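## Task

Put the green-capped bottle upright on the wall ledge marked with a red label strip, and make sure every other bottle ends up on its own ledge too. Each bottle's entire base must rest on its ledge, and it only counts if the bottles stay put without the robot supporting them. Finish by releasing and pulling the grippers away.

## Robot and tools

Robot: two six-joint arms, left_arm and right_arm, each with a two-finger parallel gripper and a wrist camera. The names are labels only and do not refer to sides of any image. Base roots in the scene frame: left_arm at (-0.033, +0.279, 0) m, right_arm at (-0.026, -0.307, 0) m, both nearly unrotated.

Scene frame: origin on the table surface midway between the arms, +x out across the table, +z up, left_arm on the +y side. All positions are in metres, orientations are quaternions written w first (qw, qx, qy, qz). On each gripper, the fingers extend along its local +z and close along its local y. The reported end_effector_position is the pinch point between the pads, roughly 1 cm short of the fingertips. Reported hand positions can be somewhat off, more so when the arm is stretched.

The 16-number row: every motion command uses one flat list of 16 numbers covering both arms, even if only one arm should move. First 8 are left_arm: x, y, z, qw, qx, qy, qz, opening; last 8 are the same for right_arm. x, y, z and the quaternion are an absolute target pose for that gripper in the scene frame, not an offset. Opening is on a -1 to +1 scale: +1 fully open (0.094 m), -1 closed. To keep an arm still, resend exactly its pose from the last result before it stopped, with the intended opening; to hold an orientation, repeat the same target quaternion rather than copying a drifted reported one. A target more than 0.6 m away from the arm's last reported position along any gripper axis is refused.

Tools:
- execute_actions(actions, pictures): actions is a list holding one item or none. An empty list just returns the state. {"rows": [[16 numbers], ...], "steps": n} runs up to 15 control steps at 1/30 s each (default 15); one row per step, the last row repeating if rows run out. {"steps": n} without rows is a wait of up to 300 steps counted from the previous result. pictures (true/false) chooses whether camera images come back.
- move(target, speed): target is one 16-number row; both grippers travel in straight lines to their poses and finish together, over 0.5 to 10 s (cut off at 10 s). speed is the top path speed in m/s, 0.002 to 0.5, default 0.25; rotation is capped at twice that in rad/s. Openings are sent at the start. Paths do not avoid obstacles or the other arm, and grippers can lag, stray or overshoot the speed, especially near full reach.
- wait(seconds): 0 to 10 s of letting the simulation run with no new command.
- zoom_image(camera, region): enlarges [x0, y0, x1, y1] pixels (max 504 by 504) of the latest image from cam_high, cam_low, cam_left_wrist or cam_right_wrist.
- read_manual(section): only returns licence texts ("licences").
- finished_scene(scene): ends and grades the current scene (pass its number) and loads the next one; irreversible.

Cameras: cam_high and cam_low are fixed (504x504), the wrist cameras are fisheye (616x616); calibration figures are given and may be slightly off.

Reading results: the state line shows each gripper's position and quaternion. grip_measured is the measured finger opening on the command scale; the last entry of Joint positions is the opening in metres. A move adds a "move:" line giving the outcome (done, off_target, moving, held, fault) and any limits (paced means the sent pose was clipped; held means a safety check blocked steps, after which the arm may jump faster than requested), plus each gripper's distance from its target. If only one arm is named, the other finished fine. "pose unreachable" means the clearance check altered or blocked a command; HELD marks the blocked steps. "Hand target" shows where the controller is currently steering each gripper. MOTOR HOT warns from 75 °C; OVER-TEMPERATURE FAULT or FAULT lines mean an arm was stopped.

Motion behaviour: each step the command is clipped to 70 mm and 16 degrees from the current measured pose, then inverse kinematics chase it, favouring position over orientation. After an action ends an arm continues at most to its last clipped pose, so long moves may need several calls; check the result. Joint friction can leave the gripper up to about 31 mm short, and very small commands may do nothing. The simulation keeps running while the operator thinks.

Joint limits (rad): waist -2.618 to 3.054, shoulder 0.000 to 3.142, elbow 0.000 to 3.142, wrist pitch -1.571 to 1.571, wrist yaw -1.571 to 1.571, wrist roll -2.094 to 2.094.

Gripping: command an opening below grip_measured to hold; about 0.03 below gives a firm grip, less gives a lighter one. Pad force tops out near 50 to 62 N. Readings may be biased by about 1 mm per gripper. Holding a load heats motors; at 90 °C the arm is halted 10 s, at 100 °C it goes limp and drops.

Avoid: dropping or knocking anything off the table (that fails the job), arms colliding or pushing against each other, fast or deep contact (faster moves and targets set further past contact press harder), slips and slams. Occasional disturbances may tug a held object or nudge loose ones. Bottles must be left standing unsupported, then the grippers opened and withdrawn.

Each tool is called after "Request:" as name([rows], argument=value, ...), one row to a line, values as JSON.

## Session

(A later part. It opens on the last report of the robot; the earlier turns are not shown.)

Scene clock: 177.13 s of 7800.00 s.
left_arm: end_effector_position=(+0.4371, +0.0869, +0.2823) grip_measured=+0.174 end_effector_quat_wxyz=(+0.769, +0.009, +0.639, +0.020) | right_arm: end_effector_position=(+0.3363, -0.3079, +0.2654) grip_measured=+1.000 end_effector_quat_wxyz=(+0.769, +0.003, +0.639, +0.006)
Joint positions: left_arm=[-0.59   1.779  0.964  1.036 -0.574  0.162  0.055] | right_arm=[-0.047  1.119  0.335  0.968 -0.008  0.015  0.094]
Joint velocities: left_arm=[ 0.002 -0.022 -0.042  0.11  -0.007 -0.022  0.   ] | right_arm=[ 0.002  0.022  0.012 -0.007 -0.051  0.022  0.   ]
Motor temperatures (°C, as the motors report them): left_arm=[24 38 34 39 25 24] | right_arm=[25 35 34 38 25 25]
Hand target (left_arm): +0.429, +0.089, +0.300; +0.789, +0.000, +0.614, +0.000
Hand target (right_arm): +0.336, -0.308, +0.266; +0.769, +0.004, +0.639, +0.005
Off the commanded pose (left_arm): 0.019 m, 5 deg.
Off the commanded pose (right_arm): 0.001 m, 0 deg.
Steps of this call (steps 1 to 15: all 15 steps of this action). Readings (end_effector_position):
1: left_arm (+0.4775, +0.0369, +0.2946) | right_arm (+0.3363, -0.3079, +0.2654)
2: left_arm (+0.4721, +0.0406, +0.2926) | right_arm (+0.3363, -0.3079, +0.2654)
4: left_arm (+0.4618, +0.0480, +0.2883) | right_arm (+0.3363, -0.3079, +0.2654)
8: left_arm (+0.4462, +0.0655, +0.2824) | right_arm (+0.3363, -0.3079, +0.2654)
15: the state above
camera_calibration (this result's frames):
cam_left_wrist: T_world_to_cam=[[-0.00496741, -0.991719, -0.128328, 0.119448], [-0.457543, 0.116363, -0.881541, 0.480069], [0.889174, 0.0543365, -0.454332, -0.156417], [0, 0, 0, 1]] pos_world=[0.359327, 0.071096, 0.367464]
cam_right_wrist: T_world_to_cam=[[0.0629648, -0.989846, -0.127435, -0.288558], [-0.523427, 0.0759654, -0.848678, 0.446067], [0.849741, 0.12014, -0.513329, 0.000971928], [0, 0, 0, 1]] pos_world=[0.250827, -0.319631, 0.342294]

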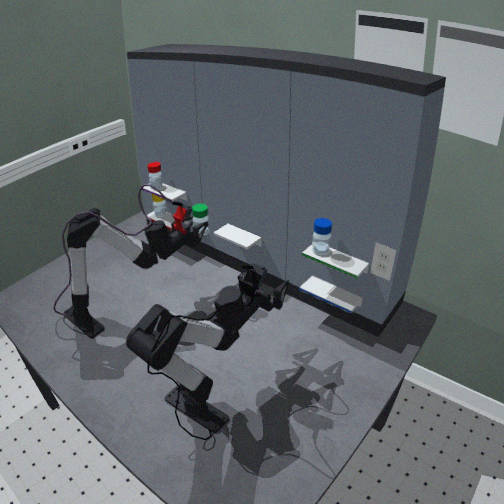

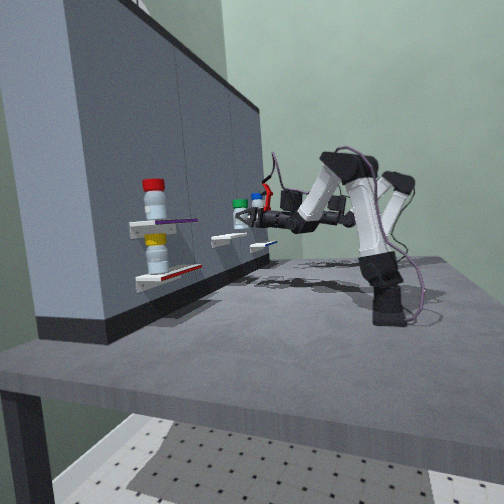

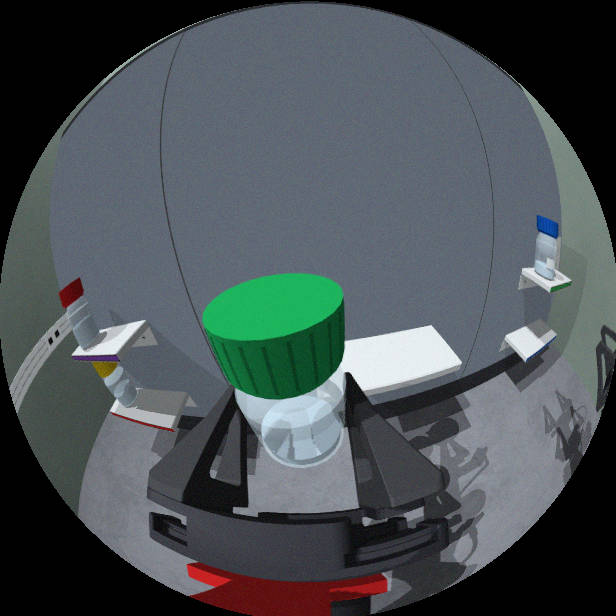

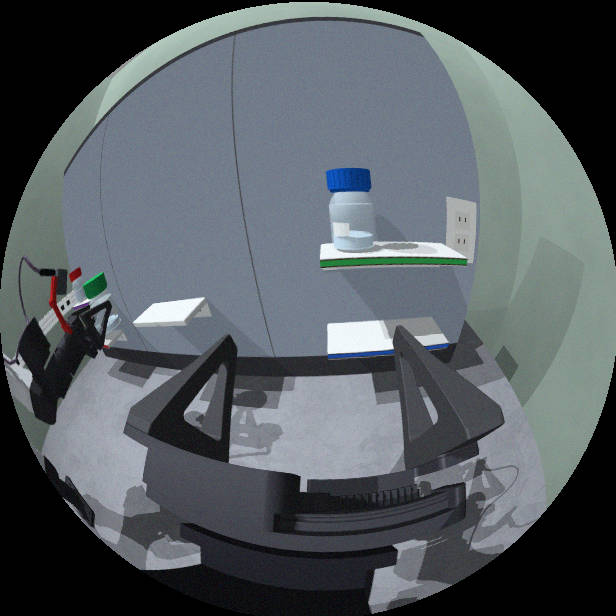

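Request:
move(target=[0.432,0.350,0.215,0.788,0,0.616,0,0.135, 0.3362,-0.3084,0.2656,0.769,0.004,0.639,0.005,1], speed=0.2)

Scene clock: 185.00 s of 7800.00 s.
left_arm: end_effector_position=(+0.4307, +0.3541, +0.2075) grip_measured=+0.174 end_effector_quat_wxyz=(+0.775, -0.000, +0.632, +0.007) | right_arm: end_effector_position=(+0.3363, -0.3079, +0.2654) grip_measured=+1.000 end_effector_quat_wxyz=(+0.769, +0.003, +0.639, +0.006)
Joint positions: left_arm=[ 0.227  1.849  0.624  1.433  0.229 -0.039  0.055] | right_arm=[-0.047  1.119  0.335  0.968 -0.008  0.015  0.094]
Joint velocities: left_arm=[-0.002 -0.002  0.002  0.007  0.007  0.037 -0.   ] | right_arm=[ 0.007  0.012 -0.007  0.022 -0.037 -0.007  0.   ]
Motor temperatures (°C, as the motors report them): left_arm=[24 38 33 41 25 24] | right_arm=[25 34 35 38 25 25]
Hand target (left_arm): +0.428, +0.352, +0.215; +0.788, +0.004, +0.615, +0.003
Hand target (right_arm): +0.336, -0.308, +0.266; +0.769, +0.004, +0.639, +0.005
Off the commanded pose (left_arm): 0.009 m, 2 deg.
Off the commanded pose (right_arm): 0.001 m, 0 deg.
After step 90, 2.77 s passed at rest.
move: done
camera_calibration (this result's frames):
cam_left_wrist: T_world_to_cam=[[-0.0121221, -0.995163, -0.0974834, 0.372675], [-0.439561, 0.0928691, -0.893399, 0.383155], [0.898131, 0.0320201, -0.438561, -0.198487], [0, 0, 0, 1]] pos_world=[0.351205, 0.341645, 0.291591]
cam_right_wrist: T_world_to_cam=[[0.0629648, -0.989846, -0.127435, -0.288558], [-0.523427, 0.0759654, -0.848678, 0.446067], [0.849741, 0.12014, -0.513329, 0.000971928], [0, 0, 0, 1]] pos_world=[0.250827, -0.319631, 0.342294]

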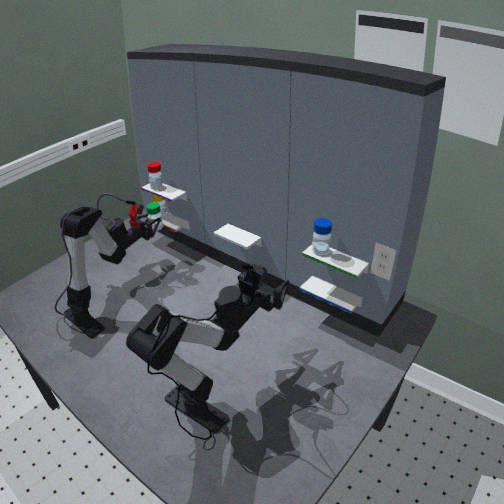

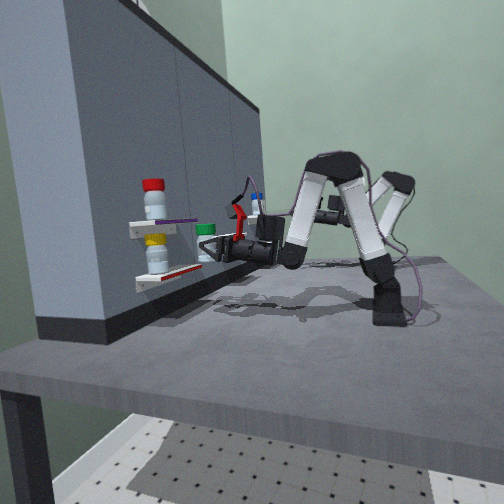

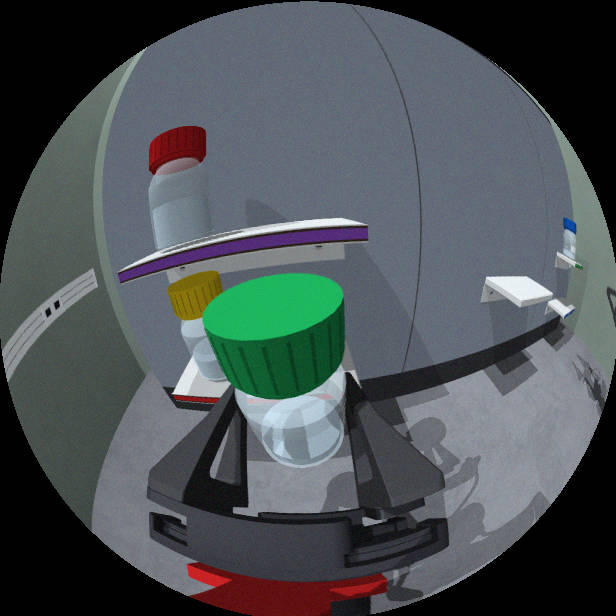

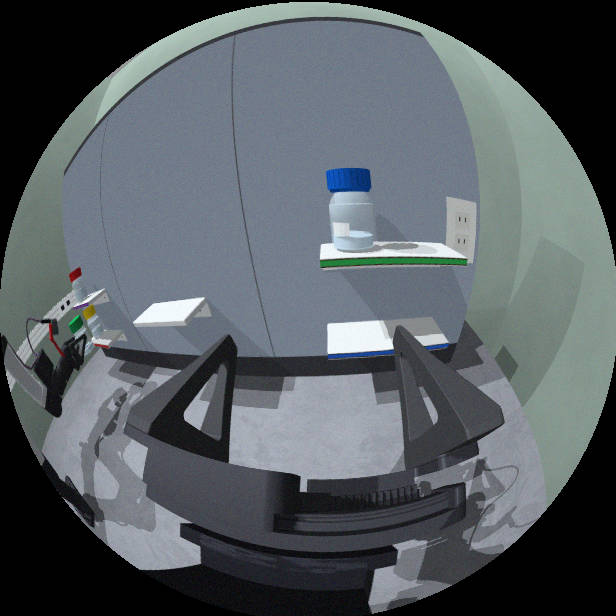

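Request:
zoom_image(camera="cam_low", region=[120, 195, 260, 300])

Region (120, 195, 260, 300) of cam_low's 504x504 image, scaled by 3.600, with more detail than that image has; it fills the top 378 rows of this view, and the rest is white.

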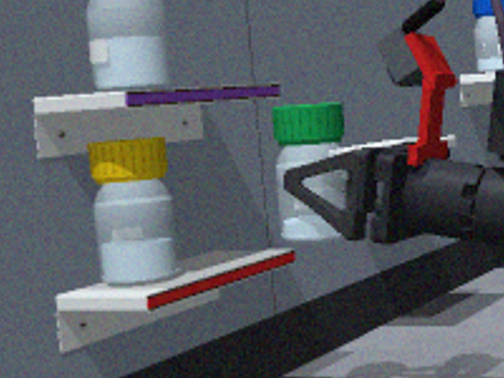

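Request:
execute_actions([
  {"rows": [[0.432,0.350,0.215,0.789,0,0.6144,0,0.135, 0.3362,-0.3084,0.2656,0.769,0.004,0.639,0.005,1],[0.433,0.350,0.2145,0.789,0,0.6144,0,0.135, 0.3362,-0.3084,0.2656,0.769,0.004,0.639,0.005,1],[0.435,0.350,0.214,0.789,0,0.6144,0,0.135, 0.3362,-0.3084,0.2656,0.769,0.004,0.639,0.005,1],[0.437,0.350,0.2135,0.789,0,0.6144,0,0.135, 0.3362,-0.3084,0.2656,0.769,0.004,0.639,0.005,1],[0.440,0.350,0.213,0.789,0,0.6144,0,0.135, 0.3362,-0.3084,0.2656,0.769,0.004,0.639,0.005,1],[0.443,0.350,0.2125,0.789,0,0.6144,0,0.135, 0.3362,-0.3084,0.2656,0.769,0.004,0.639,0.005,1],[0.446,0.350,0.212,0.789,0,0.6144,0,0.135, 0.3362,-0.3084,0.2656,0.769,0.004,0.639,0.005,1],[0.449,0.350,0.2115,0.789,0,0.6144,0,0.135, 0.3362,-0.3084,0.2656,0.769,0.004,0.639,0.005,1],[0.452,0.350,0.211,0.789,0,0.6144,0,0.135, 0.3362,-0.3084,0.2656,0.769,0.004,0.639,0.005,1],[0.454,0.350,0.211,0.789,0,0.6144,0,0.135, 0.3362,-0.3084,0.2656,0.769,0.004,0.639,0.005,1],[0.456,0.350,0.211,0.789,0,0.6144,0,0.135, 0.3362,-0.3084,0.2656,0.769,0.004,0.639,0.005,1],[0.457,0.350,0.211,0.789,0,0.6144,0,0.135, 0.3362,-0.3084,0.2656,0.769,0.004,0.639,0.005,1],[0.458,0.350,0.211,0.789,0,0.6144,0,0.135, 0.3362,-0.3084,0.2656,0.769,0.004,0.639,0.005,1]], "steps": 15},
])

Scene clock: 198.20 s of 7800.00 s.
left_arm: end_effector_position=(+0.4506, +0.3500, +0.1919) grip_measured=+0.174 end_effector_quat_wxyz=(+0.770, +0.000, +0.638, -0.002) | right_arm: end_effector_position=(+0.3363, -0.3079, +0.2654) grip_measured=+1.000 end_effector_quat_wxyz=(+0.769, +0.003, +0.639, +0.006)
Joint positions: left_arm=[ 0.206  1.942  0.693  1.439  0.223 -0.045  0.055] | right_arm=[-0.047  1.119  0.335  0.968 -0.008  0.015  0.094]
Joint velocities: left_arm=[ 0.002  0.032  0.11  -0.022 -0.007 -0.007  0.001] | right_arm=[ 0.002  0.012 -0.007 -0.007  0.051  0.007  0.   ]
Motor temperatures (°C, as the motors report them): left_arm=[24 36 32 44 25 24] | right_arm=[25 32 35 39 25 25]
Hand target (left_arm): +0.456, +0.350, +0.211; +0.789, -0.000, +0.615, -0.001
Hand target (right_arm): +0.336, -0.308, +0.266; +0.769, +0.004, +0.639, +0.005
Off the commanded pose (left_arm): 0.020 m, 4 deg.
Off the commanded pose (right_arm): 0.001 m, 0 deg.
Steps of this call (steps 1 to 90: nothing new was sent; then 9.70 s passed at rest; steps 91 to 105: all 15 steps of this action). Readings (end_effector_position):
91: left_arm (+0.4307, +0.3539, +0.2075) | right_arm (+0.3363, -0.3079, +0.2654)
92: left_arm (+0.4309, +0.3537, +0.2067) | right_arm (+0.3363, -0.3079, +0.2654)
94: left_arm (+0.4319, +0.3529, +0.2025) | right_arm (+0.3363, -0.3079, +0.2654)
98: left_arm (+0.4369, +0.3504, +0.1891) | right_arm (+0.3363, -0.3079, +0.2654)
105: the state above
camera_calibration (this result's frames):
cam_left_wrist: T_world_to_cam=[[-0.028664, -0.995884, -0.0859846, 0.372847], [-0.454104, 0.0896047, -0.886432, 0.384774], [0.890488, 0.0136372, -0.454803, -0.210103], [0, 0, 0, 1]] pos_world=[0.372508, 0.3397, 0.27758]
cam_right_wrist: T_world_to_cam=[[0.0629648, -0.989846, -0.127435, -0.288558], [-0.523427, 0.0759654, -0.848678, 0.446067], [0.849741, 0.12014, -0.513329, 0.000971928], [0, 0, 0, 1]] pos_world=[0.250827, -0.319631, 0.342294]

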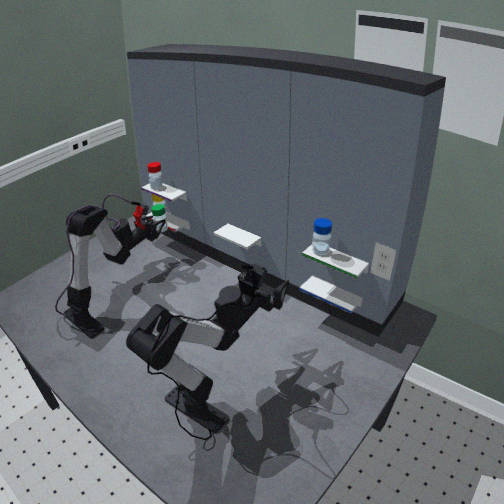

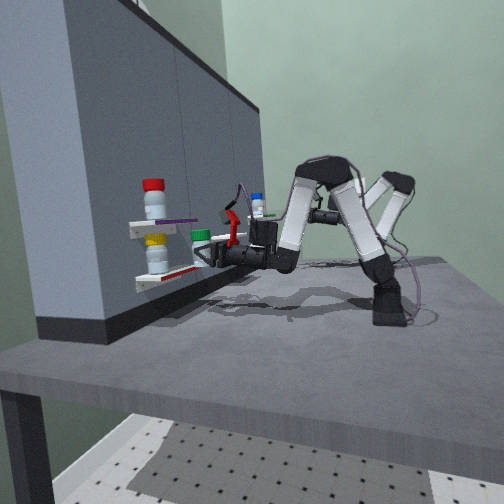

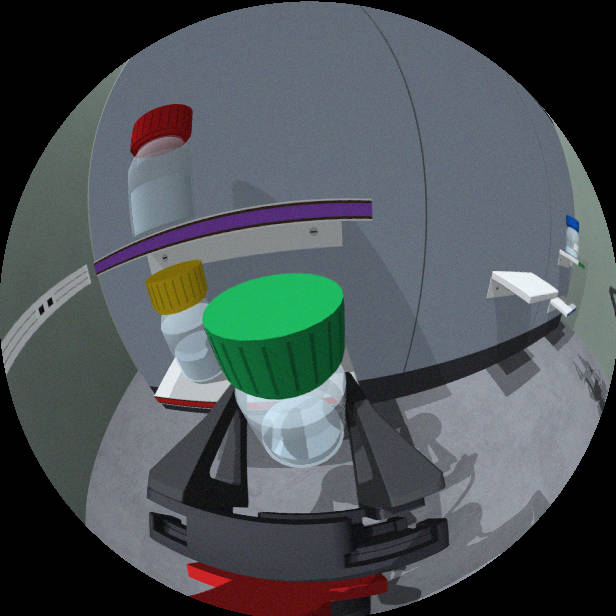

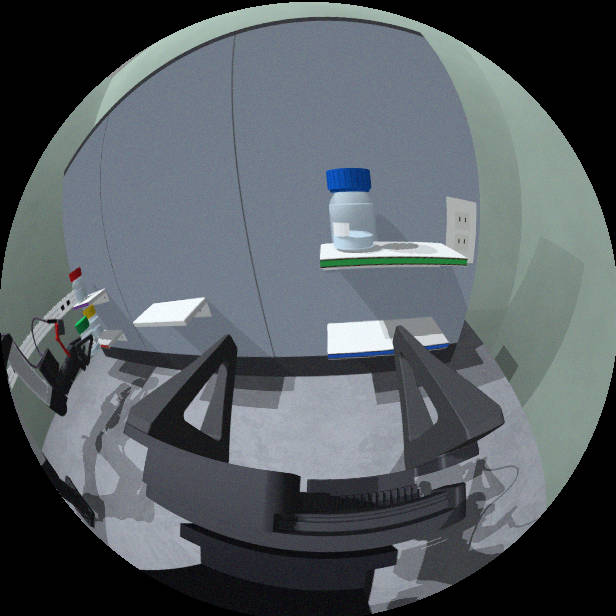

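Request:
execute_actions([
  {"rows": [[0.458,0.350,0.212,0.7894,0,0.6139,0,0.135, 0.3362,-0.3084,0.2656,0.769,0.004,0.639,0.005,1],[0.458,0.350,0.213,0.7898,0,0.6134,0,0.135, 0.3362,-0.3084,0.2656,0.769,0.004,0.639,0.005,1],[0.458,0.350,0.214,0.7902,0,0.6128,0,0.135, 0.3362,-0.3084,0.2656,0.769,0.004,0.639,0.005,1],[0.458,0.350,0.215,0.7906,0,0.6123,0,0.135, 0.3362,-0.3084,0.2656,0.769,0.004,0.639,0.005,1],[0.458,0.350,0.216,0.791,0,0.6118,0,0.135, 0.3362,-0.3084,0.2656,0.769,0.004,0.639,0.005,1],[0.458,0.350,0.217,0.7914,0,0.6113,0,0.135, 0.3362,-0.3084,0.2656,0.769,0.004,0.639,0.005,1],[0.458,0.350,0.218,0.7918,0,0.6108,0,0.135, 0.3362,-0.3084,0.2656,0.769,0.004,0.639,0.005,1],[0.458,0.350,0.219,0.7922,0,0.6103,0,0.135, 0.3362,-0.3084,0.2656,0.769,0.004,0.639,0.005,1],[0.458,0.350,0.220,0.7926,0,0.6097,0,0.135, 0.3362,-0.3084,0.2656,0.769,0.004,0.639,0.005,1],[0.458,0.350,0.221,0.793,0,0.6092,0,0.135, 0.3362,-0.3084,0.2656,0.769,0.004,0.639,0.005,1]], "steps": 15},
], pictures=false)

Scene clock: 201.70 s of 7800.00 s.
left_arm: end_effector_position=(+0.4519, +0.3510, +0.1913) grip_measured=+0.174 end_effector_quat_wxyz=(+0.768, -0.002, +0.640, -0.002) | right_arm: end_effector_position=(+0.3363, -0.3079, +0.2654) grip_measured=+1.000 end_effector_quat_wxyz=(+0.769, +0.003, +0.639, +0.006)
Joint positions: left_arm=[ 0.206  1.942  0.698  1.429  0.219 -0.047  0.055] | right_arm=[-0.047  1.119  0.335  0.968 -0.008  0.015  0.094]
Joint velocities: left_arm=[-0.002 -0.012 -0.007 -0.007 -0.022  0.007  0.001] | right_arm=[ 0.012  0.017  0.007 -0.11  -0.051 -0.007  0.   ]
Motor temperatures (°C, as the motors report them): left_arm=[24 36 32 44 25 24] | right_arm=[25 32 35 39 25 25]
Hand target (left_arm): +0.456, +0.350, +0.221; +0.793, -0.000, +0.609, -0.001
Hand target (right_arm): +0.336, -0.308, +0.266; +0.769, +0.004, +0.639, +0.005
Off the commanded pose (left_arm): 0.030 m, 5 deg.
Off the commanded pose (right_arm): 0.001 m, 0 deg.
Steps of this call (steps 1 to 90: nothing new was sent; steps 91 to 105: all 15 steps of this action). Readings (end_effector_position):
91: left_arm (+0.4514, +0.3507, +0.1938) | right_arm (+0.3363, -0.3079, +0.2654)
92: left_arm (+0.4514, +0.3507, +0.1938) | right_arm (+0.3363, -0.3079, +0.2654)
94: left_arm (+0.4514, +0.3508, +0.1938) | right_arm (+0.3363, -0.3079, +0.2654)
98: left_arm (+0.4516, +0.3509, +0.1930) | right_arm (+0.3363, -0.3079, +0.2654)
105: the state above

Request:
execute_actions([
  {"rows": [[0.4587,0.350,0.221,0.7932,0,0.609,0,0.135, 0.3362,-0.3084,0.2656,0.769,0.004,0.639,0.005,1],[0.4594,0.350,0.221,0.7934,0,0.6087,0,0.135, 0.3362,-0.3084,0.2656,0.769,0.004,0.639,0.005,1],[0.4601,0.350,0.221,0.7936,0,0.6084,0,0.135, 0.3362,-0.3084,0.2656,0.769,0.004,0.639,0.005,1],[0.4608,0.350,0.221,0.7938,0,0.6082,0,0.135, 0.3362,-0.3084,0.2656,0.769,0.004,0.639,0.005,1],[0.4615,0.350,0.221,0.794,0,0.6079,0,0.135, 0.3362,-0.3084,0.2656,0.769,0.004,0.639,0.005,1],[0.4622,0.350,0.2215,0.7942,0,0.6077,0,0.135, 0.3362,-0.3084,0.2656,0.769,0.004,0.639,0.005,1],[0.4629,0.350,0.2215,0.7944,0,0.6074,0,0.135, 0.3362,-0.3084,0.2656,0.769,0.004,0.639,0.005,1],[0.4636,0.350,0.2215,0.7946,0,0.6071,0,0.135, 0.3362,-0.3084,0.2656,0.769,0.004,0.639,0.005,1],[0.4643,0.350,0.2215,0.7948,0,0.6069,0,0.135, 0.3362,-0.3084,0.2656,0.769,0.004,0.639,0.005,1],[0.465,0.350,0.2215,0.795,0,0.6066,0,0.135, 0.3362,-0.3084,0.2656,0.769,0.004,0.639,0.005,1]], "steps": 15},
])

Scene clock: 212.80 s of 7800.00 s.
left_arm: end_effector_position=(+0.4588, +0.3506, +0.2050) grip_measured=+0.174 end_effector_quat_wxyz=(+0.779, +0.001, +0.627, -0.001) | right_arm: end_effector_position=(+0.3363, -0.3079, +0.2654) grip_measured=+1.000 end_effector_quat_wxyz=(+0.769, +0.003, +0.639, +0.006)
Joint positions: left_arm=[ 0.201  1.942  0.738  1.424  0.214 -0.047  0.055] | right_arm=[-0.047  1.119  0.335  0.968 -0.008  0.015  0.094]
Joint velocities: left_arm=[-0.007  0.012 -0.007  0.022 -0.066  0.066 -0.   ] | right_arm=[ 0.007  0.027 -0.002 -0.051  0.007  0.007  0.   ]
Motor temperatures (°C, as the motors report them): left_arm=[24 37 33 44 25 24] | right_arm=[25 31 36 39 25 25]
Hand target (left_arm): +0.464, +0.350, +0.221; +0.795, -0.000, +0.607, -0.001
Hand target (right_arm): +0.336, -0.308, +0.266; +0.769, +0.004, +0.639, +0.005
Off the commanded pose (left_arm): 0.018 m, 3 deg.
Off the commanded pose (right_arm): 0.001 m, 0 deg.
Steps of this call (steps 1 to 90: nothing new was sent; then 7.60 s passed at rest; steps 91 to 105: all 15 steps of this action). Readings (end_effector_position):
91: left_arm (+0.4520, +0.3511, +0.1910) | right_arm (+0.3363, -0.3079, +0.2654)
92: left_arm (+0.4520, +0.3511, +0.1910) | right_arm (+0.3363, -0.3079, +0.2654)
94: left_arm (+0.4523, +0.3513, +0.1915) | right_arm (+0.3363, -0.3079, +0.2654)
98: left_arm (+0.4557, +0.3518, +0.1982) | right_arm (+0.3363, -0.3079, +0.2654)
105: the state above
camera_calibration (this result's frames):
cam_left_wrist: T_world_to_cam=[[-0.0237424, -0.995735, -0.08915, 0.373122], [-0.428739, 0.0906998, -0.898864, 0.390594], [0.903117, 0.0168809, -0.429063, -0.223591], [0, 0, 0, 1]] pos_world=[0.37825, 0.339878, 0.28842]
cam_right_wrist: T_world_to_cam=[[0.0629648, -0.989846, -0.127435, -0.288558], [-0.523427, 0.0759654, -0.848678, 0.446067], [0.849741, 0.12014, -0.513329, 0.000971928], [0, 0, 0, 1]] pos_world=[0.250827, -0.319631, 0.342294]

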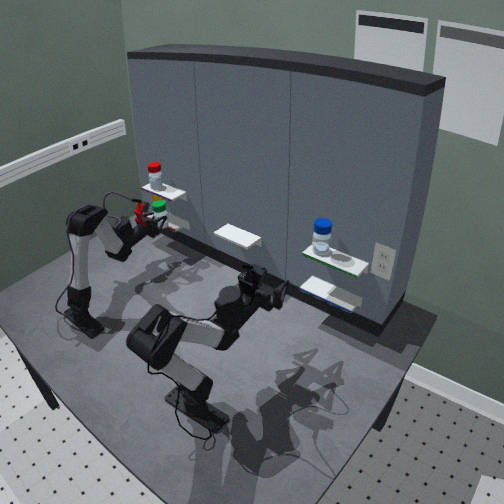

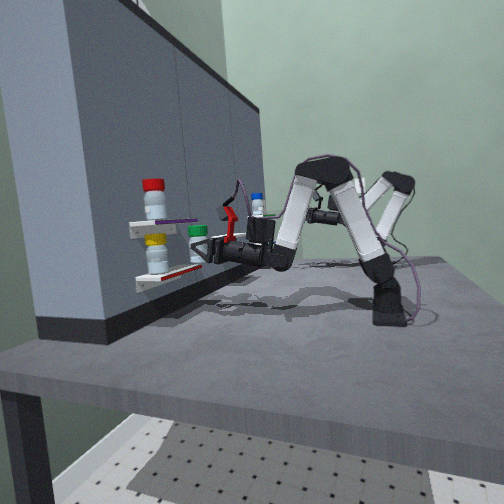

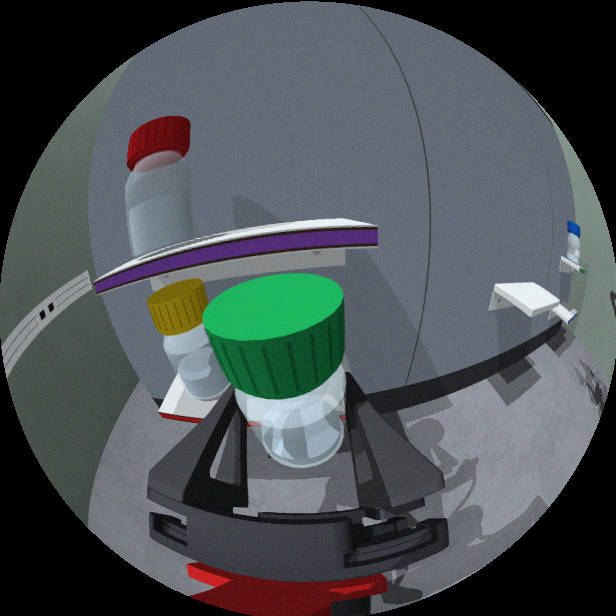

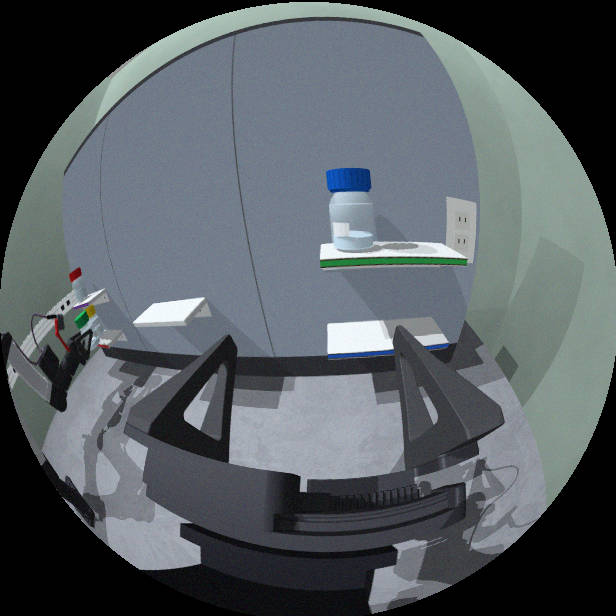

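Request:
zoom_image(camera="cam_low", region=[130, 205, 240, 295])

Region (130, 205, 240, 295) of cam_low's 504x504 image, scaled by 4.582, with more detail than that image has; it fills the top 412 rows of this view, and the rest is white.

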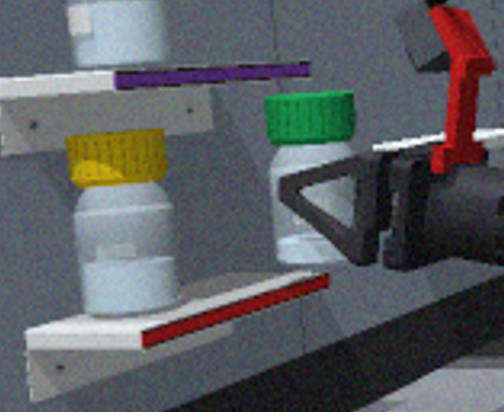

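Request:
execute_actions([
  {"rows": [[0.466,0.350,0.221,0.795,0,0.6066,0,0.135, 0.3362,-0.3084,0.2656,0.769,0.004,0.639,0.005,1],[0.4675,0.350,0.2205,0.795,0,0.6066,0,0.135, 0.3362,-0.3084,0.2656,0.769,0.004,0.639,0.005,1],[0.4695,0.350,0.220,0.795,0,0.6066,0,0.135, 0.3362,-0.3084,0.2656,0.769,0.004,0.639,0.005,1],[0.472,0.350,0.220,0.795,0,0.6066,0,0.135, 0.3362,-0.3084,0.2656,0.769,0.004,0.639,0.005,1],[0.4745,0.350,0.220,0.795,0,0.6066,0,0.135, 0.3362,-0.3084,0.2656,0.769,0.004,0.639,0.005,1],[0.477,0.350,0.220,0.795,0,0.6066,0,0.135, 0.3362,-0.3084,0.2656,0.769,0.004,0.639,0.005,1],[0.4795,0.350,0.220,0.795,0,0.6066,0,0.135, 0.3362,-0.3084,0.2656,0.769,0.004,0.639,0.005,1],[0.482,0.350,0.220,0.795,0,0.6066,0,0.135, 0.3362,-0.3084,0.2656,0.769,0.004,0.639,0.005,1],[0.4845,0.350,0.220,0.795,0,0.6066,0,0.135, 0.3362,-0.3084,0.2656,0.769,0.004,0.639,0.005,1],[0.487,0.350,0.220,0.795,0,0.6066,0,0.135, 0.3362,-0.3084,0.2656,0.769,0.004,0.639,0.005,1],[0.4895,0.350,0.220,0.795,0,0.6066,0,0.135, 0.3362,-0.3084,0.2656,0.769,0.004,0.639,0.005,1],[0.492,0.350,0.220,0.795,0,0.6066,0,0.135, 0.3362,-0.3084,0.2656,0.769,0.004,0.639,0.005,1],[0.494,0.350,0.220,0.795,0,0.6066,0,0.135, 0.3362,-0.3084,0.2656,0.769,0.004,0.639,0.005,1],[0.496,0.350,0.220,0.795,0,0.6066,0,0.135, 0.3362,-0.3084,0.2656,0.769,0.004,0.639,0.005,1],[0.497,0.350,0.220,0.795,0,0.6066,0,0.135, 0.3362,-0.3084,0.2656,0.769,0.004,0.639,0.005,1]], "steps": 15},
], pictures=false)

Scene clock: 230.63 s of 7800.00 s.
left_arm: end_effector_position=(+0.4872, +0.3507, +0.2052) grip_measured=+0.174 end_effector_quat_wxyz=(+0.782, +0.001, +0.624, -0.002) | right_arm: end_effector_position=(+0.3363, -0.3079, +0.2654) grip_measured=+1.000 end_effector_quat_wxyz=(+0.769, +0.003, +0.639, +0.006)
Joint positions: left_arm=[ 0.185  2.022  0.862  1.388  0.201 -0.047  0.055] | right_arm=[-0.047  1.119  0.335  0.968 -0.008  0.015  0.094]
Joint velocities: left_arm=[-0.027  0.129  0.237 -0.125 -0.037 -0.007 -0.001] | right_arm=[-0.012 -0.017  0.002 -0.11  -0.022  0.022  0.   ]
Motor temperatures (°C, as the motors report them): left_arm=[24 36 34 44 25 24] | right_arm=[25 30 36 40 25 25]
Hand target (left_arm): +0.495, +0.350, +0.220; +0.795, -0.000, +0.606, -0.001
Hand target (right_arm): +0.336, -0.308, +0.266; +0.769, +0.004, +0.639, +0.005
Off the commanded pose (left_arm): 0.018 m, 3 deg.
Off the commanded pose (right_arm): 0.001 m, 0 deg.
Steps of this call (steps 1 to 90: nothing new was sent; then 14.33 s passed at rest; steps 91 to 105: all 15 steps of this action). Readings (end_effector_position):
91: left_arm (+0.4588, +0.3507, +0.2051) | right_arm (+0.3363, -0.3079, +0.2654)
92: left_arm (+0.4589, +0.3508, +0.2047) | right_arm (+0.3363, -0.3079, +0.2654)
94: left_arm (+0.4612, +0.3513, +0.2040) | right_arm (+0.3363, -0.3079, +0.2654)
98: left_arm (+0.4704, +0.3511, +0.2033) | right_arm (+0.3363, -0.3079, +0.2654)
105: the state above

Request:
execute_actions([
  {"rows": [[0.498,0.350,0.2197,0.795,0,0.6066,0,0.135, 0.3362,-0.3084,0.2656,0.769,0.004,0.639,0.005,1],[0.4995,0.350,0.2194,0.795,0,0.6066,0,0.135, 0.3362,-0.3084,0.2656,0.769,0.004,0.639,0.005,1],[0.5015,0.350,0.2191,0.795,0,0.6066,0,0.135, 0.3362,-0.3084,0.2656,0.769,0.004,0.639,0.005,1],[0.504,0.350,0.2188,0.795,0,0.6066,0,0.135, 0.3362,-0.3084,0.2656,0.769,0.004,0.639,0.005,1],[0.5065,0.350,0.2185,0.795,0,0.6066,0,0.135, 0.3362,-0.3084,0.2656,0.769,0.004,0.639,0.005,1],[0.509,0.350,0.2182,0.795,0,0.6066,0,0.135, 0.3362,-0.3084,0.2656,0.769,0.004,0.639,0.005,1],[0.5115,0.350,0.2179,0.795,0,0.6066,0,0.135, 0.3362,-0.3084,0.2656,0.769,0.004,0.639,0.005,1],[0.514,0.350,0.2176,0.795,0,0.6066,0,0.135, 0.3362,-0.3084,0.2656,0.769,0.004,0.639,0.005,1],[0.5165,0.350,0.2173,0.795,0,0.6066,0,0.135, 0.3362,-0.3084,0.2656,0.769,0.004,0.639,0.005,1],[0.519,0.350,0.217,0.795,0,0.6066,0,0.135, 0.3362,-0.3084,0.2656,0.769,0.004,0.639,0.005,1],[0.521,0.350,0.2167,0.795,0,0.6066,0,0.135, 0.3362,-0.3084,0.2656,0.769,0.004,0.639,0.005,1],[0.5225,0.350,0.2164,0.795,0,0.6066,0,0.135, 0.3362,-0.3084,0.2656,0.769,0.004,0.639,0.005,1],[0.5235,0.350,0.2161,0.795,0,0.6066,0,0.135, 0.3362,-0.3084,0.2656,0.769,0.004,0.639,0.005,1],[0.524,0.350,0.216,0.795,0,0.6066,0,0.135, 0.3362,-0.3084,0.2656,0.769,0.004,0.639,0.005,1]], "steps": 15},
], pictures=false)

Request:
execute_actions([
  {"steps": 8},
])

Scene clock: 234.50 s of 7800.00 s.
left_arm: end_effector_position=(+0.5169, +0.3513, +0.1993) grip_measured=+0.174 end_effector_quat_wxyz=(+0.780, -0.001, +0.626, -0.003) | right_arm: end_effector_position=(+0.3363, -0.3079, +0.2654) grip_measured=+1.000 end_effector_quat_wxyz=(+0.769, +0.003, +0.639, +0.006)
Joint positions: left_arm=[ 0.171  2.111  0.992  1.34   0.186 -0.047  0.055] | right_arm=[-0.047  1.119  0.335  0.968 -0.008  0.015  0.094]
Joint velocities: left_arm=[-0.007  0.076  0.095 -0.183 -0.007 -0.051 -0.001] | right_arm=[-0.012 -0.022 -0.002  0.007  0.007  0.007  0.   ]
Motor temperatures (°C, as the motors report them): left_arm=[24 36 34 44 25 24] | right_arm=[25 30 36 40 25 25]
Hand target (left_arm): +0.522, +0.350, +0.216; +0.795, -0.000, +0.607, -0.001
Hand target (right_arm): +0.336, -0.308, +0.266; +0.769, +0.004, +0.639, +0.005
Off the commanded pose (left_arm): 0.018 m, 3 deg.
Off the commanded pose (right_arm): 0.001 m, 0 deg.
Steps of this call (steps 1 to 90: nothing new was sent; then 0.37 s passed at rest; steps 91 to 105: all 15 steps of this action). Readings (end_effector_position):
91: left_arm (+0.4905, +0.3514, +0.2026) | right_arm (+0.3363, -0.3079, +0.2654)
92: left_arm (+0.4905, +0.3515, +0.2025) | right_arm (+0.3363, -0.3079, +0.2654)
94: left_arm (+0.4927, +0.3519, +0.2028) | right_arm (+0.3363, -0.3079, +0.2654)
98: left_arm (+0.5026, +0.3516, +0.2027) | right_arm (+0.3363, -0.3079, +0.2654)
105: the state above

Scene clock: 234.77 s of 7800.00 s.
left_arm: end_effector_position=(+0.5180, +0.3516, +0.1971) grip_measured=+0.174 end_effector_quat_wxyz=(+0.777, -0.002, +0.629, -0.003) | right_arm: end_effector_position=(+0.3363, -0.3079, +0.2654) grip_measured=+1.000 end_effector_quat_wxyz=(+0.769, +0.003, +0.639, +0.006)
Joint positions: left_arm=[ 0.171  2.114  0.995  1.332  0.184 -0.047  0.055] | right_arm=[-0.047  1.119  0.335  0.968 -0.008  0.015  0.094]
Joint velocities: left_arm=[-0.027 -0.022  0.012 -0.022 -0.081  0.022 -0.   ] | right_arm=[ 0.002  0.002  0.022 -0.007 -0.022 -0.022  0.   ]
Motor temperatures (°C, as the motors report them): left_arm=[24 36 34 44 25 24] | right_arm=[25 30 36 40 25 25]
Hand target (left_arm): +0.523, +0.350, +0.216; +0.795, -0.000, +0.607, -0.001
Hand target (right_arm): +0.336, -0.308, +0.266; +0.769, +0.004, +0.639, +0.005
Off the commanded pose (left_arm): 0.020 m, 3 deg.
Off the commanded pose (right_arm): 0.001 m, 0 deg.
Steps of this call (steps 1 to 8: nothing new was sent). Readings (end_effector_position):
1: left_arm (+0.5175, +0.3512, +0.1987) | right_arm (+0.3363, -0.3079, +0.2654)
2: left_arm (+0.5178, +0.3513, +0.1981) | right_arm (+0.3363, -0.3079, +0.2654)
4: left_arm (+0.5179, +0.3515, +0.1974) | right_arm (+0.3363, -0.3079, +0.2654)
8: the state above
camera_calibration (this result's frames):
cam_left_wrist: T_world_to_cam=[[-0.0251603, -0.996343, -0.08166, 0.374248], [-0.432172, 0.0844989, -0.897823, 0.412485], [0.90144, 0.0127017, -0.432718, -0.277423], [0, 0, 0, 1]] pos_world=[0.437761, 0.341548, 0.280854]
cam_right_wrist: T_world_to_cam=[[0.0629648, -0.989846, -0.127435, -0.288558], [-0.523427, 0.0759654, -0.848678, 0.446067], [0.849741, 0.12014, -0.513329, 0.000971928], [0, 0, 0, 1]] pos_world=[0.250827, -0.319631, 0.342294]

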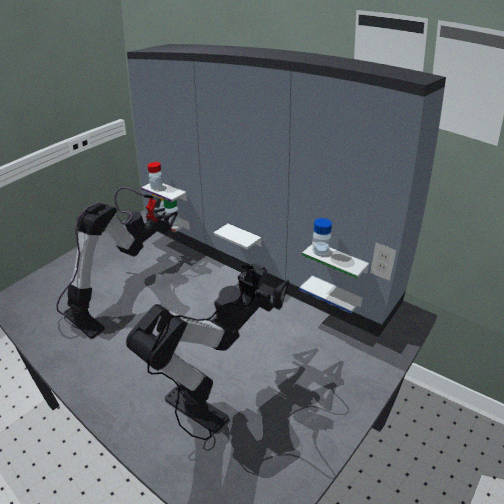

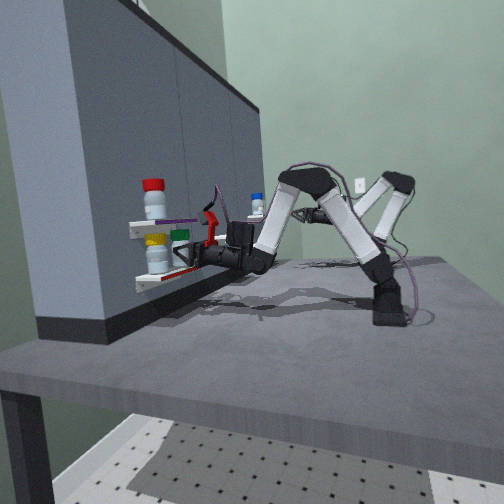

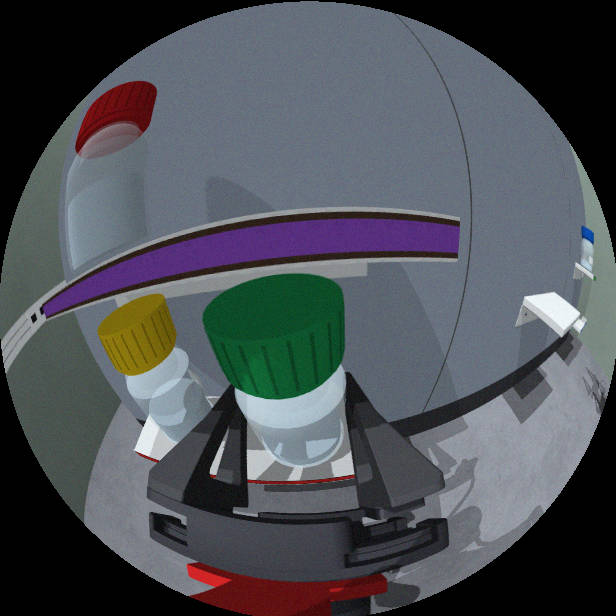

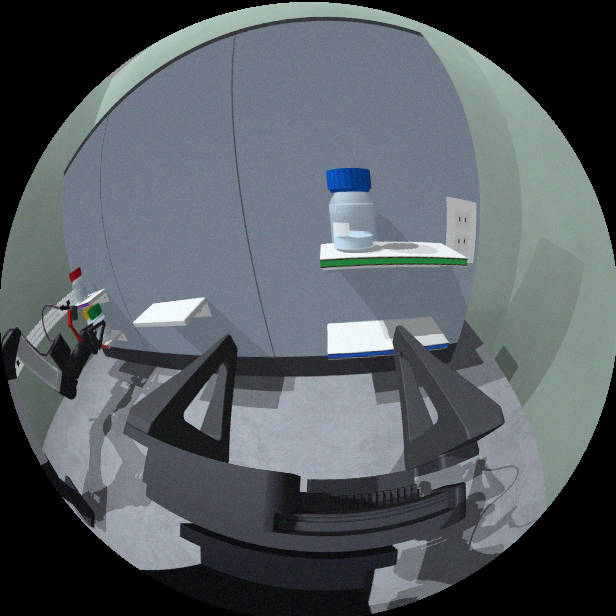

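Request:
execute_actions([
  {"rows": [[0.5247,0.350,0.216,0.795,0,0.6066,0,0.135, 0.3362,-0.3084,0.2656,0.769,0.004,0.639,0.005,1],[0.5254,0.350,0.216,0.795,0,0.6066,0,0.135, 0.3362,-0.3084,0.2656,0.769,0.004,0.639,0.005,1],[0.5261,0.350,0.216,0.795,0,0.6066,0,0.135, 0.3362,-0.3084,0.2656,0.769,0.004,0.639,0.005,1],[0.5268,0.350,0.216,0.795,0,0.6066,0,0.135, 0.3362,-0.3084,0.2656,0.769,0.004,0.639,0.005,1],[0.5275,0.350,0.216,0.795,0,0.6066,0,0.135, 0.3362,-0.3084,0.2656,0.769,0.004,0.639,0.005,1],[0.5282,0.350,0.216,0.795,0,0.6066,0,0.135, 0.3362,-0.3084,0.2656,0.769,0.004,0.639,0.005,1],[0.5289,0.350,0.216,0.795,0,0.6066,0,0.135, 0.3362,-0.3084,0.2656,0.769,0.004,0.639,0.005,1],[0.5295,0.350,0.216,0.795,0,0.6066,0,0.135, 0.3362,-0.3084,0.2656,0.769,0.004,0.639,0.005,1]], "steps": 15},
], pictures=false)

Scene clock: 238.73 s of 7800.00 s.
left_arm: end_effector_position=(+0.5234, +0.3532, +0.1986) grip_measured=+0.174 end_effector_quat_wxyz=(+0.779, -0.003, +0.628, -0.002) | right_arm: end_effector_position=(+0.3363, -0.3079, +0.2654) grip_measured=+1.000 end_effector_quat_wxyz=(+0.769, +0.003, +0.639, +0.006)
Joint positions: left_arm=[ 0.171  2.126  1.023  1.321  0.181 -0.047  0.055] | right_arm=[-0.047  1.119  0.335  0.968 -0.008  0.015  0.094]
Joint velocities: left_arm=[-0.002  0.032 -0.007 -0.037  0.007 -0.051  0.001] | right_arm=[-0.007  0.007  0.007  0.022 -0.007 -0.022  0.   ]
Motor temperatures (°C, as the motors report them): left_arm=[24 36 35 44 25 24] | right_arm=[25 30 36 40 25 25]
Hand target (left_arm): +0.528, +0.350, +0.216; +0.795, -0.000, +0.607, -0.001
Hand target (right_arm): +0.336, -0.308, +0.266; +0.769, +0.004, +0.639, +0.005
Off the commanded pose (left_arm): 0.019 m, 3 deg.
Off the commanded pose (right_arm): 0.001 m, 0 deg.
Steps of this call (steps 1 to 90: nothing new was sent; then 0.47 s passed at rest; steps 91 to 105: all 15 steps of this action). Readings (end_effector_position):
91: left_arm (+0.5180, +0.3517, +0.1970) | right_arm (+0.3363, -0.3079, +0.2654)
92: left_arm (+0.5180, +0.3517, +0.1969) | right_arm (+0.3363, -0.3079, +0.2654)
94: left_arm (+0.5181, +0.3519, +0.1966) | right_arm (+0.3363, -0.3079, +0.2654)
98: left_arm (+0.5215, +0.3526, +0.1980) | right_arm (+0.3363, -0.3079, +0.2654)
105: the state above

Request:
execute_actions([
  {"rows": [[0.5296,0.350,0.21553,0.7944,0,0.6074,0,0.135, 0.3362,-0.3084,0.2656,0.769,0.004,0.639,0.005,1],[0.5298,0.350,0.21506,0.7938,0,0.6082,0,0.135, 0.3362,-0.3084,0.2656,0.769,0.004,0.639,0.005,1],[0.5299,0.350,0.21459,0.7932,0,0.6089,0,0.135, 0.3362,-0.3084,0.2656,0.769,0.004,0.639,0.005,1],[0.5300,0.350,0.21412,0.7926,0,0.6097,0,0.135, 0.3362,-0.3084,0.2656,0.769,0.004,0.639,0.005,1],[0.5301,0.350,0.21365,0.792,0,0.6105,0,0.135, 0.3362,-0.3084,0.2656,0.769,0.004,0.639,0.005,1],[0.5303,0.350,0.21318,0.7914,0,0.6113,0,0.135, 0.3362,-0.3084,0.2656,0.769,0.004,0.639,0.005,1],[0.5304,0.350,0.21271,0.7908,0,0.6121,0,0.135, 0.3362,-0.3084,0.2656,0.769,0.004,0.639,0.005,1],[0.5305,0.350,0.21224,0.7902,0,0.6128,0,0.135, 0.3362,-0.3084,0.2656,0.769,0.004,0.639,0.005,1],[0.5306,0.350,0.21177,0.7896,0,0.6136,0,0.135, 0.3362,-0.3084,0.2656,0.769,0.004,0.639,0.005,1],[0.5308,0.350,0.2113,0.789,0,0.6144,0,0.135, 0.3362,-0.3084,0.2656,0.769,0.004,0.639,0.005,1],[0.5309,0.350,0.21083,0.7884,0,0.6152,0,0.135, 0.3362,-0.3084,0.2656,0.769,0.004,0.639,0.005,1],[0.5310,0.350,0.21036,0.7878,0,0.6159,0,0.135, 0.3362,-0.3084,0.2656,0.769,0.004,0.639,0.005,1],[0.5311,0.350,0.20989,0.7872,0,0.6167,0,0.135, 0.3362,-0.3084,0.2656,0.769,0.004,0.639,0.005,1],[0.5312,0.350,0.20942,0.7866,0,0.6175,0,0.135, 0.3362,-0.3084,0.2656,0.769,0.004,0.639,0.005,1],[0.5313,0.350,0.20895,0.786,0,0.6182,0,0.135, 0.3362,-0.3084,0.2656,0.769,0.004,0.639,0.005,1]], "steps": 15},
], pictures=false)

Request:
execute_actions([
  {"rows": [[0.5314,0.350,0.20871,0.7857,0,0.6186,0,0.135, 0.3362,-0.3084,0.2656,0.769,0.004,0.639,0.005,1],[0.5314,0.350,0.20848,0.7854,0,0.619,0,0.135, 0.3362,-0.3084,0.2656,0.769,0.004,0.639,0.005,1],[0.5315,0.350,0.20824,0.7851,0,0.6194,0,0.135, 0.3362,-0.3084,0.2656,0.769,0.004,0.639,0.005,1],[0.5315,0.350,0.20801,0.7848,0,0.6197,0,0.135, 0.3362,-0.3084,0.2656,0.769,0.004,0.639,0.005,1],[0.5316,0.350,0.20777,0.7845,0,0.6201,0,0.135, 0.3362,-0.3084,0.2656,0.769,0.004,0.639,0.005,1],[0.5316,0.350,0.20754,0.7842,0,0.6205,0,0.135, 0.3362,-0.3084,0.2656,0.769,0.004,0.639,0.005,1],[0.5317,0.350,0.2073,0.7839,0,0.6209,0,0.135, 0.3362,-0.3084,0.2656,0.769,0.004,0.639,0.005,1],[0.5317,0.350,0.20707,0.7836,0,0.6213,0,0.135, 0.3362,-0.3084,0.2656,0.769,0.004,0.639,0.005,1],[0.5318,0.350,0.20683,0.7833,0,0.6216,0,0.135, 0.3362,-0.3084,0.2656,0.769,0.004,0.639,0.005,1],[0.5318,0.350,0.2066,0.783,0,0.622,0,0.135, 0.3362,-0.3084,0.2656,0.769,0.004,0.639,0.005,1]], "steps": 15},
], pictures=false)

Scene clock: 245.33 s of 7800.00 s.
left_arm: end_effector_position=(+0.5246, +0.3516, +0.1938) grip_measured=+0.174 end_effector_quat_wxyz=(+0.772, -0.004, +0.635, -0.004) | right_arm: end_effector_position=(+0.3363, -0.3079, +0.2654) grip_measured=+1.000 end_effector_quat_wxyz=(+0.769, +0.003, +0.639, +0.006)
Joint positions: left_arm=[ 0.167  2.127  1.023  1.301  0.18  -0.047  0.055] | right_arm=[-0.047  1.119  0.335  0.968 -0.008  0.015  0.094]
Joint velocities: left_arm=[-0.002  0.002  0.007  0.007  0.037 -0.051 -0.001] | right_arm=[-0.012 -0.002 -0.002 -0.081 -0.007 -0.125  0.   ]
Motor temperatures (°C, as the motors report them): left_arm=[24 37 35 45 25 24] | right_arm=[25 30 37 40 25 25]
Hand target (left_arm): +0.530, +0.350, +0.209; +0.786, -0.000, +0.618, -0.000
Hand target (right_arm): +0.336, -0.308, +0.266; +0.769, +0.004, +0.639, +0.005
Off the commanded pose (left_arm): 0.017 m, 3 deg.
Off the commanded pose (right_arm): 0.001 m, 0 deg.
Steps of this call (steps 1 to 90: nothing new was sent; then 3.10 s passed at rest; steps 91 to 105: all 15 steps of this action). Readings (end_effector_position):
91: left_arm (+0.5235, +0.3533, +0.1980) | right_arm (+0.3363, -0.3079, +0.2654)
92: left_arm (+0.5235, +0.3533, +0.1979) | right_arm (+0.3363, -0.3079, +0.2654)
94: left_arm (+0.5237, +0.3527, +0.1974) | right_arm (+0.3363, -0.3079, +0.2654)
98: left_arm (+0.5242, +0.3515, +0.1959) | right_arm (+0.3363, -0.3079, +0.2654)
105: the state above

Scene clock: 245.83 s of 7800.00 s.
left_arm: end_effector_position=(+0.5247, +0.3516, +0.1936) grip_measured=+0.174 end_effector_quat_wxyz=(+0.772, -0.004, +0.635, -0.004) | right_arm: end_effector_position=(+0.3363, -0.3079, +0.2654) grip_measured=+1.000 end_effector_quat_wxyz=(+0.769, +0.003, +0.639, +0.006)
Joint positions: left_arm=[ 0.167  2.127  1.023  1.301  0.18  -0.047  0.055] | right_arm=[-0.047  1.119  0.335  0.968 -0.008  0.015  0.094]
Joint velocities: left_arm=[-0.017  0.002 -0.017  0.022 -0.007  0.051  0.   ] | right_arm=[-0.002  0.007  0.007 -0.007 -0.022  0.037  0.   ]
Motor temperatures (°C, as the motors report them): left_arm=[24 37 35 45 25 24] | right_arm=[25 30 37 40 25 25]
Hand target (left_arm): +0.531, +0.350, +0.207; +0.783, -0.000, +0.622, -0.000
Hand target (right_arm): +0.336, -0.308, +0.266; +0.769, +0.004, +0.639, +0.005
Off the commanded pose (left_arm): 0.015 m, 2 deg.
Off the commanded pose (right_arm): 0.001 m, 0 deg.
Steps of this call (steps 1 to 15: all 15 steps of this action). Readings (end_effector_position):
1: left_arm (+0.5246, +0.3516, +0.1938) | right_arm (+0.3363, -0.3079, +0.2654)
2: left_arm (+0.5246, +0.3516, +0.1938) | right_arm (+0.3363, -0.3079, +0.2654)
4: left_arm (+0.5246, +0.3516, +0.1938) | right_arm (+0.3363, -0.3079, +0.2654)
8: left_arm (+0.5247, +0.3516, +0.1937) | right_arm (+0.3363, -0.3079, +0.2654)
15: the state above

Request:
execute_actions(actions=[])

Request:
zoom_image(camera="cam_low", region=[130, 205, 240, 295])

Scene clock: 246.50 s of 7800.00 s.
left_arm: end_effector_position=(+0.5247, +0.3516, +0.1936) grip_measured=+0.174 end_effector_quat_wxyz=(+0.772, -0.004, +0.635, -0.004) | right_arm: end_effector_position=(+0.3363, -0.3079, +0.2654) grip_measured=+1.000 end_effector_quat_wxyz=(+0.769, +0.003, +0.639, +0.006)
Joint positions: left_arm=[ 0.167  2.127  1.023  1.301  0.18  -0.047  0.055] | right_arm=[-0.047  1.119  0.335  0.968 -0.008  0.015  0.094]
Joint velocities: left_arm=[-0.007 -0.007  0.002  0.007 -0.037 -0.037 -0.   ] | right_arm=[ 0.012  0.002  0.002 -0.007  0.007 -0.022  0.   ]
Motor temperatures (°C, as the motors report them): left_arm=[24 37 35 45 25 24] | right_arm=[25 30 37 40 25 25]
Hand target (left_arm): +0.531, +0.350, +0.207; +0.783, -0.000, +0.622, -0.000
Hand target (right_arm): +0.336, -0.308, +0.266; +0.769, +0.004, +0.639, +0.005
Off the commanded pose (left_arm): 0.015 m, 2 deg.
Off the commanded pose (right_arm): 0.001 m, 0 deg.
Steps of this call (steps 1 to 20: nothing new was sent). Readings (end_effector_position):
1: left_arm (+0.5247, +0.3516, +0.1936) | right_arm (+0.3363, -0.3079, +0.2654)
2: left_arm (+0.5247, +0.3516, +0.1936) | right_arm (+0.3363, -0.3079, +0.2654)
4: left_arm (+0.5247, +0.3516, +0.1936) | right_arm (+0.3363, -0.3079, +0.2654)
8: left_arm (+0.5247, +0.3516, +0.1936) | right_arm (+0.3363, -0.3079, +0.2654)
20: the state above
camera_calibration (this result's frames):
cam_left_wrist: T_world_to_cam=[[-0.0258159, -0.996678, -0.0772421, 0.373766], [-0.447176, 0.0806197, -0.890805, 0.420122], [0.894073, 0.0115439, -0.447772, -0.277785], [0, 0, 0, 1]] pos_world=[0.445878, 0.341861, 0.278733]
cam_right_wrist: T_world_to_cam=[[0.0629648, -0.989846, -0.127435, -0.288558], [-0.523427, 0.0759654, -0.848678, 0.446067], [0.849741, 0.12014, -0.513329, 0.000971928], [0, 0, 0, 1]] pos_world=[0.250827, -0.319631, 0.342294]

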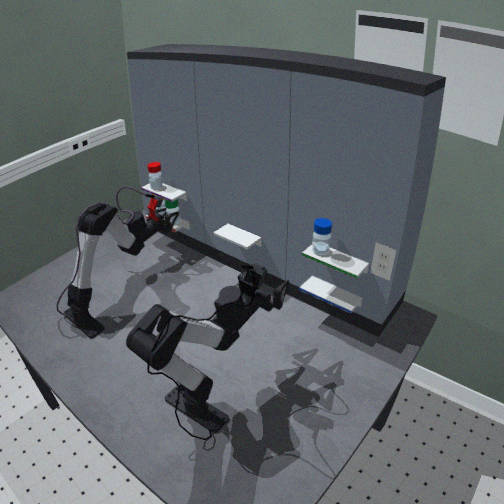

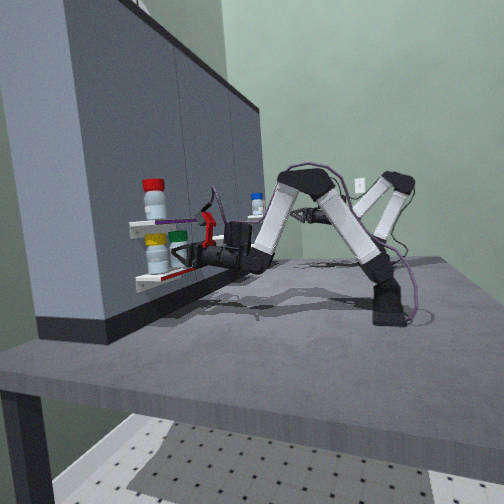

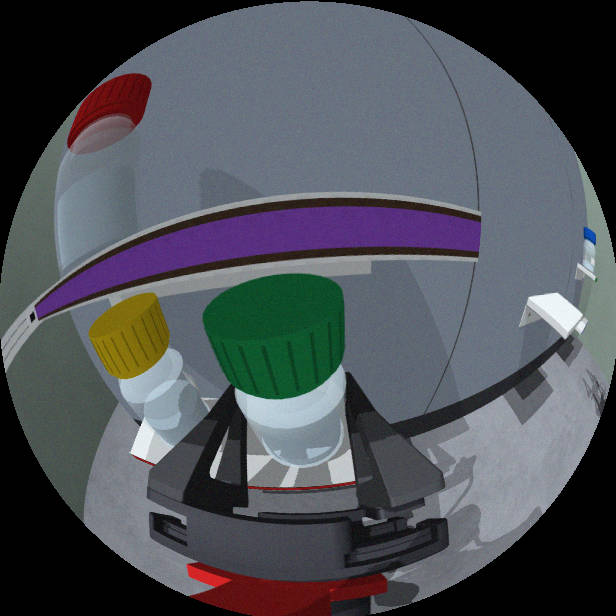

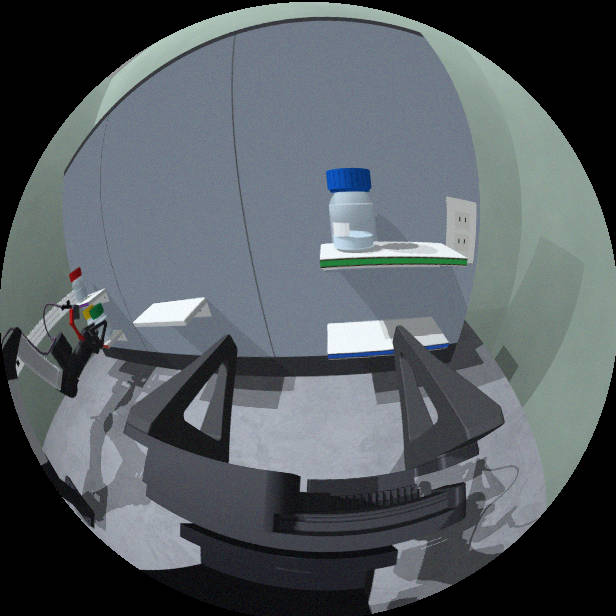

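Region (130, 205, 240, 295) of cam_low's 504x504 image, scaled by 4.582, with more detail than that image has; it fills the top 412 rows of this view, and the rest is white.

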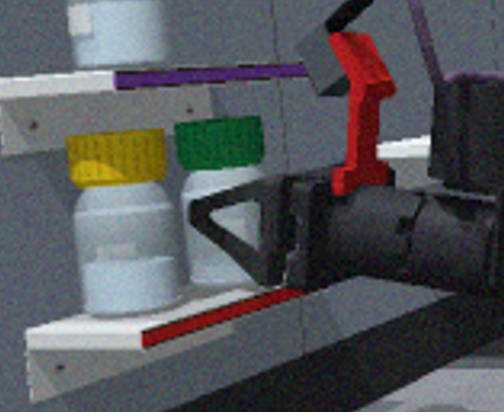

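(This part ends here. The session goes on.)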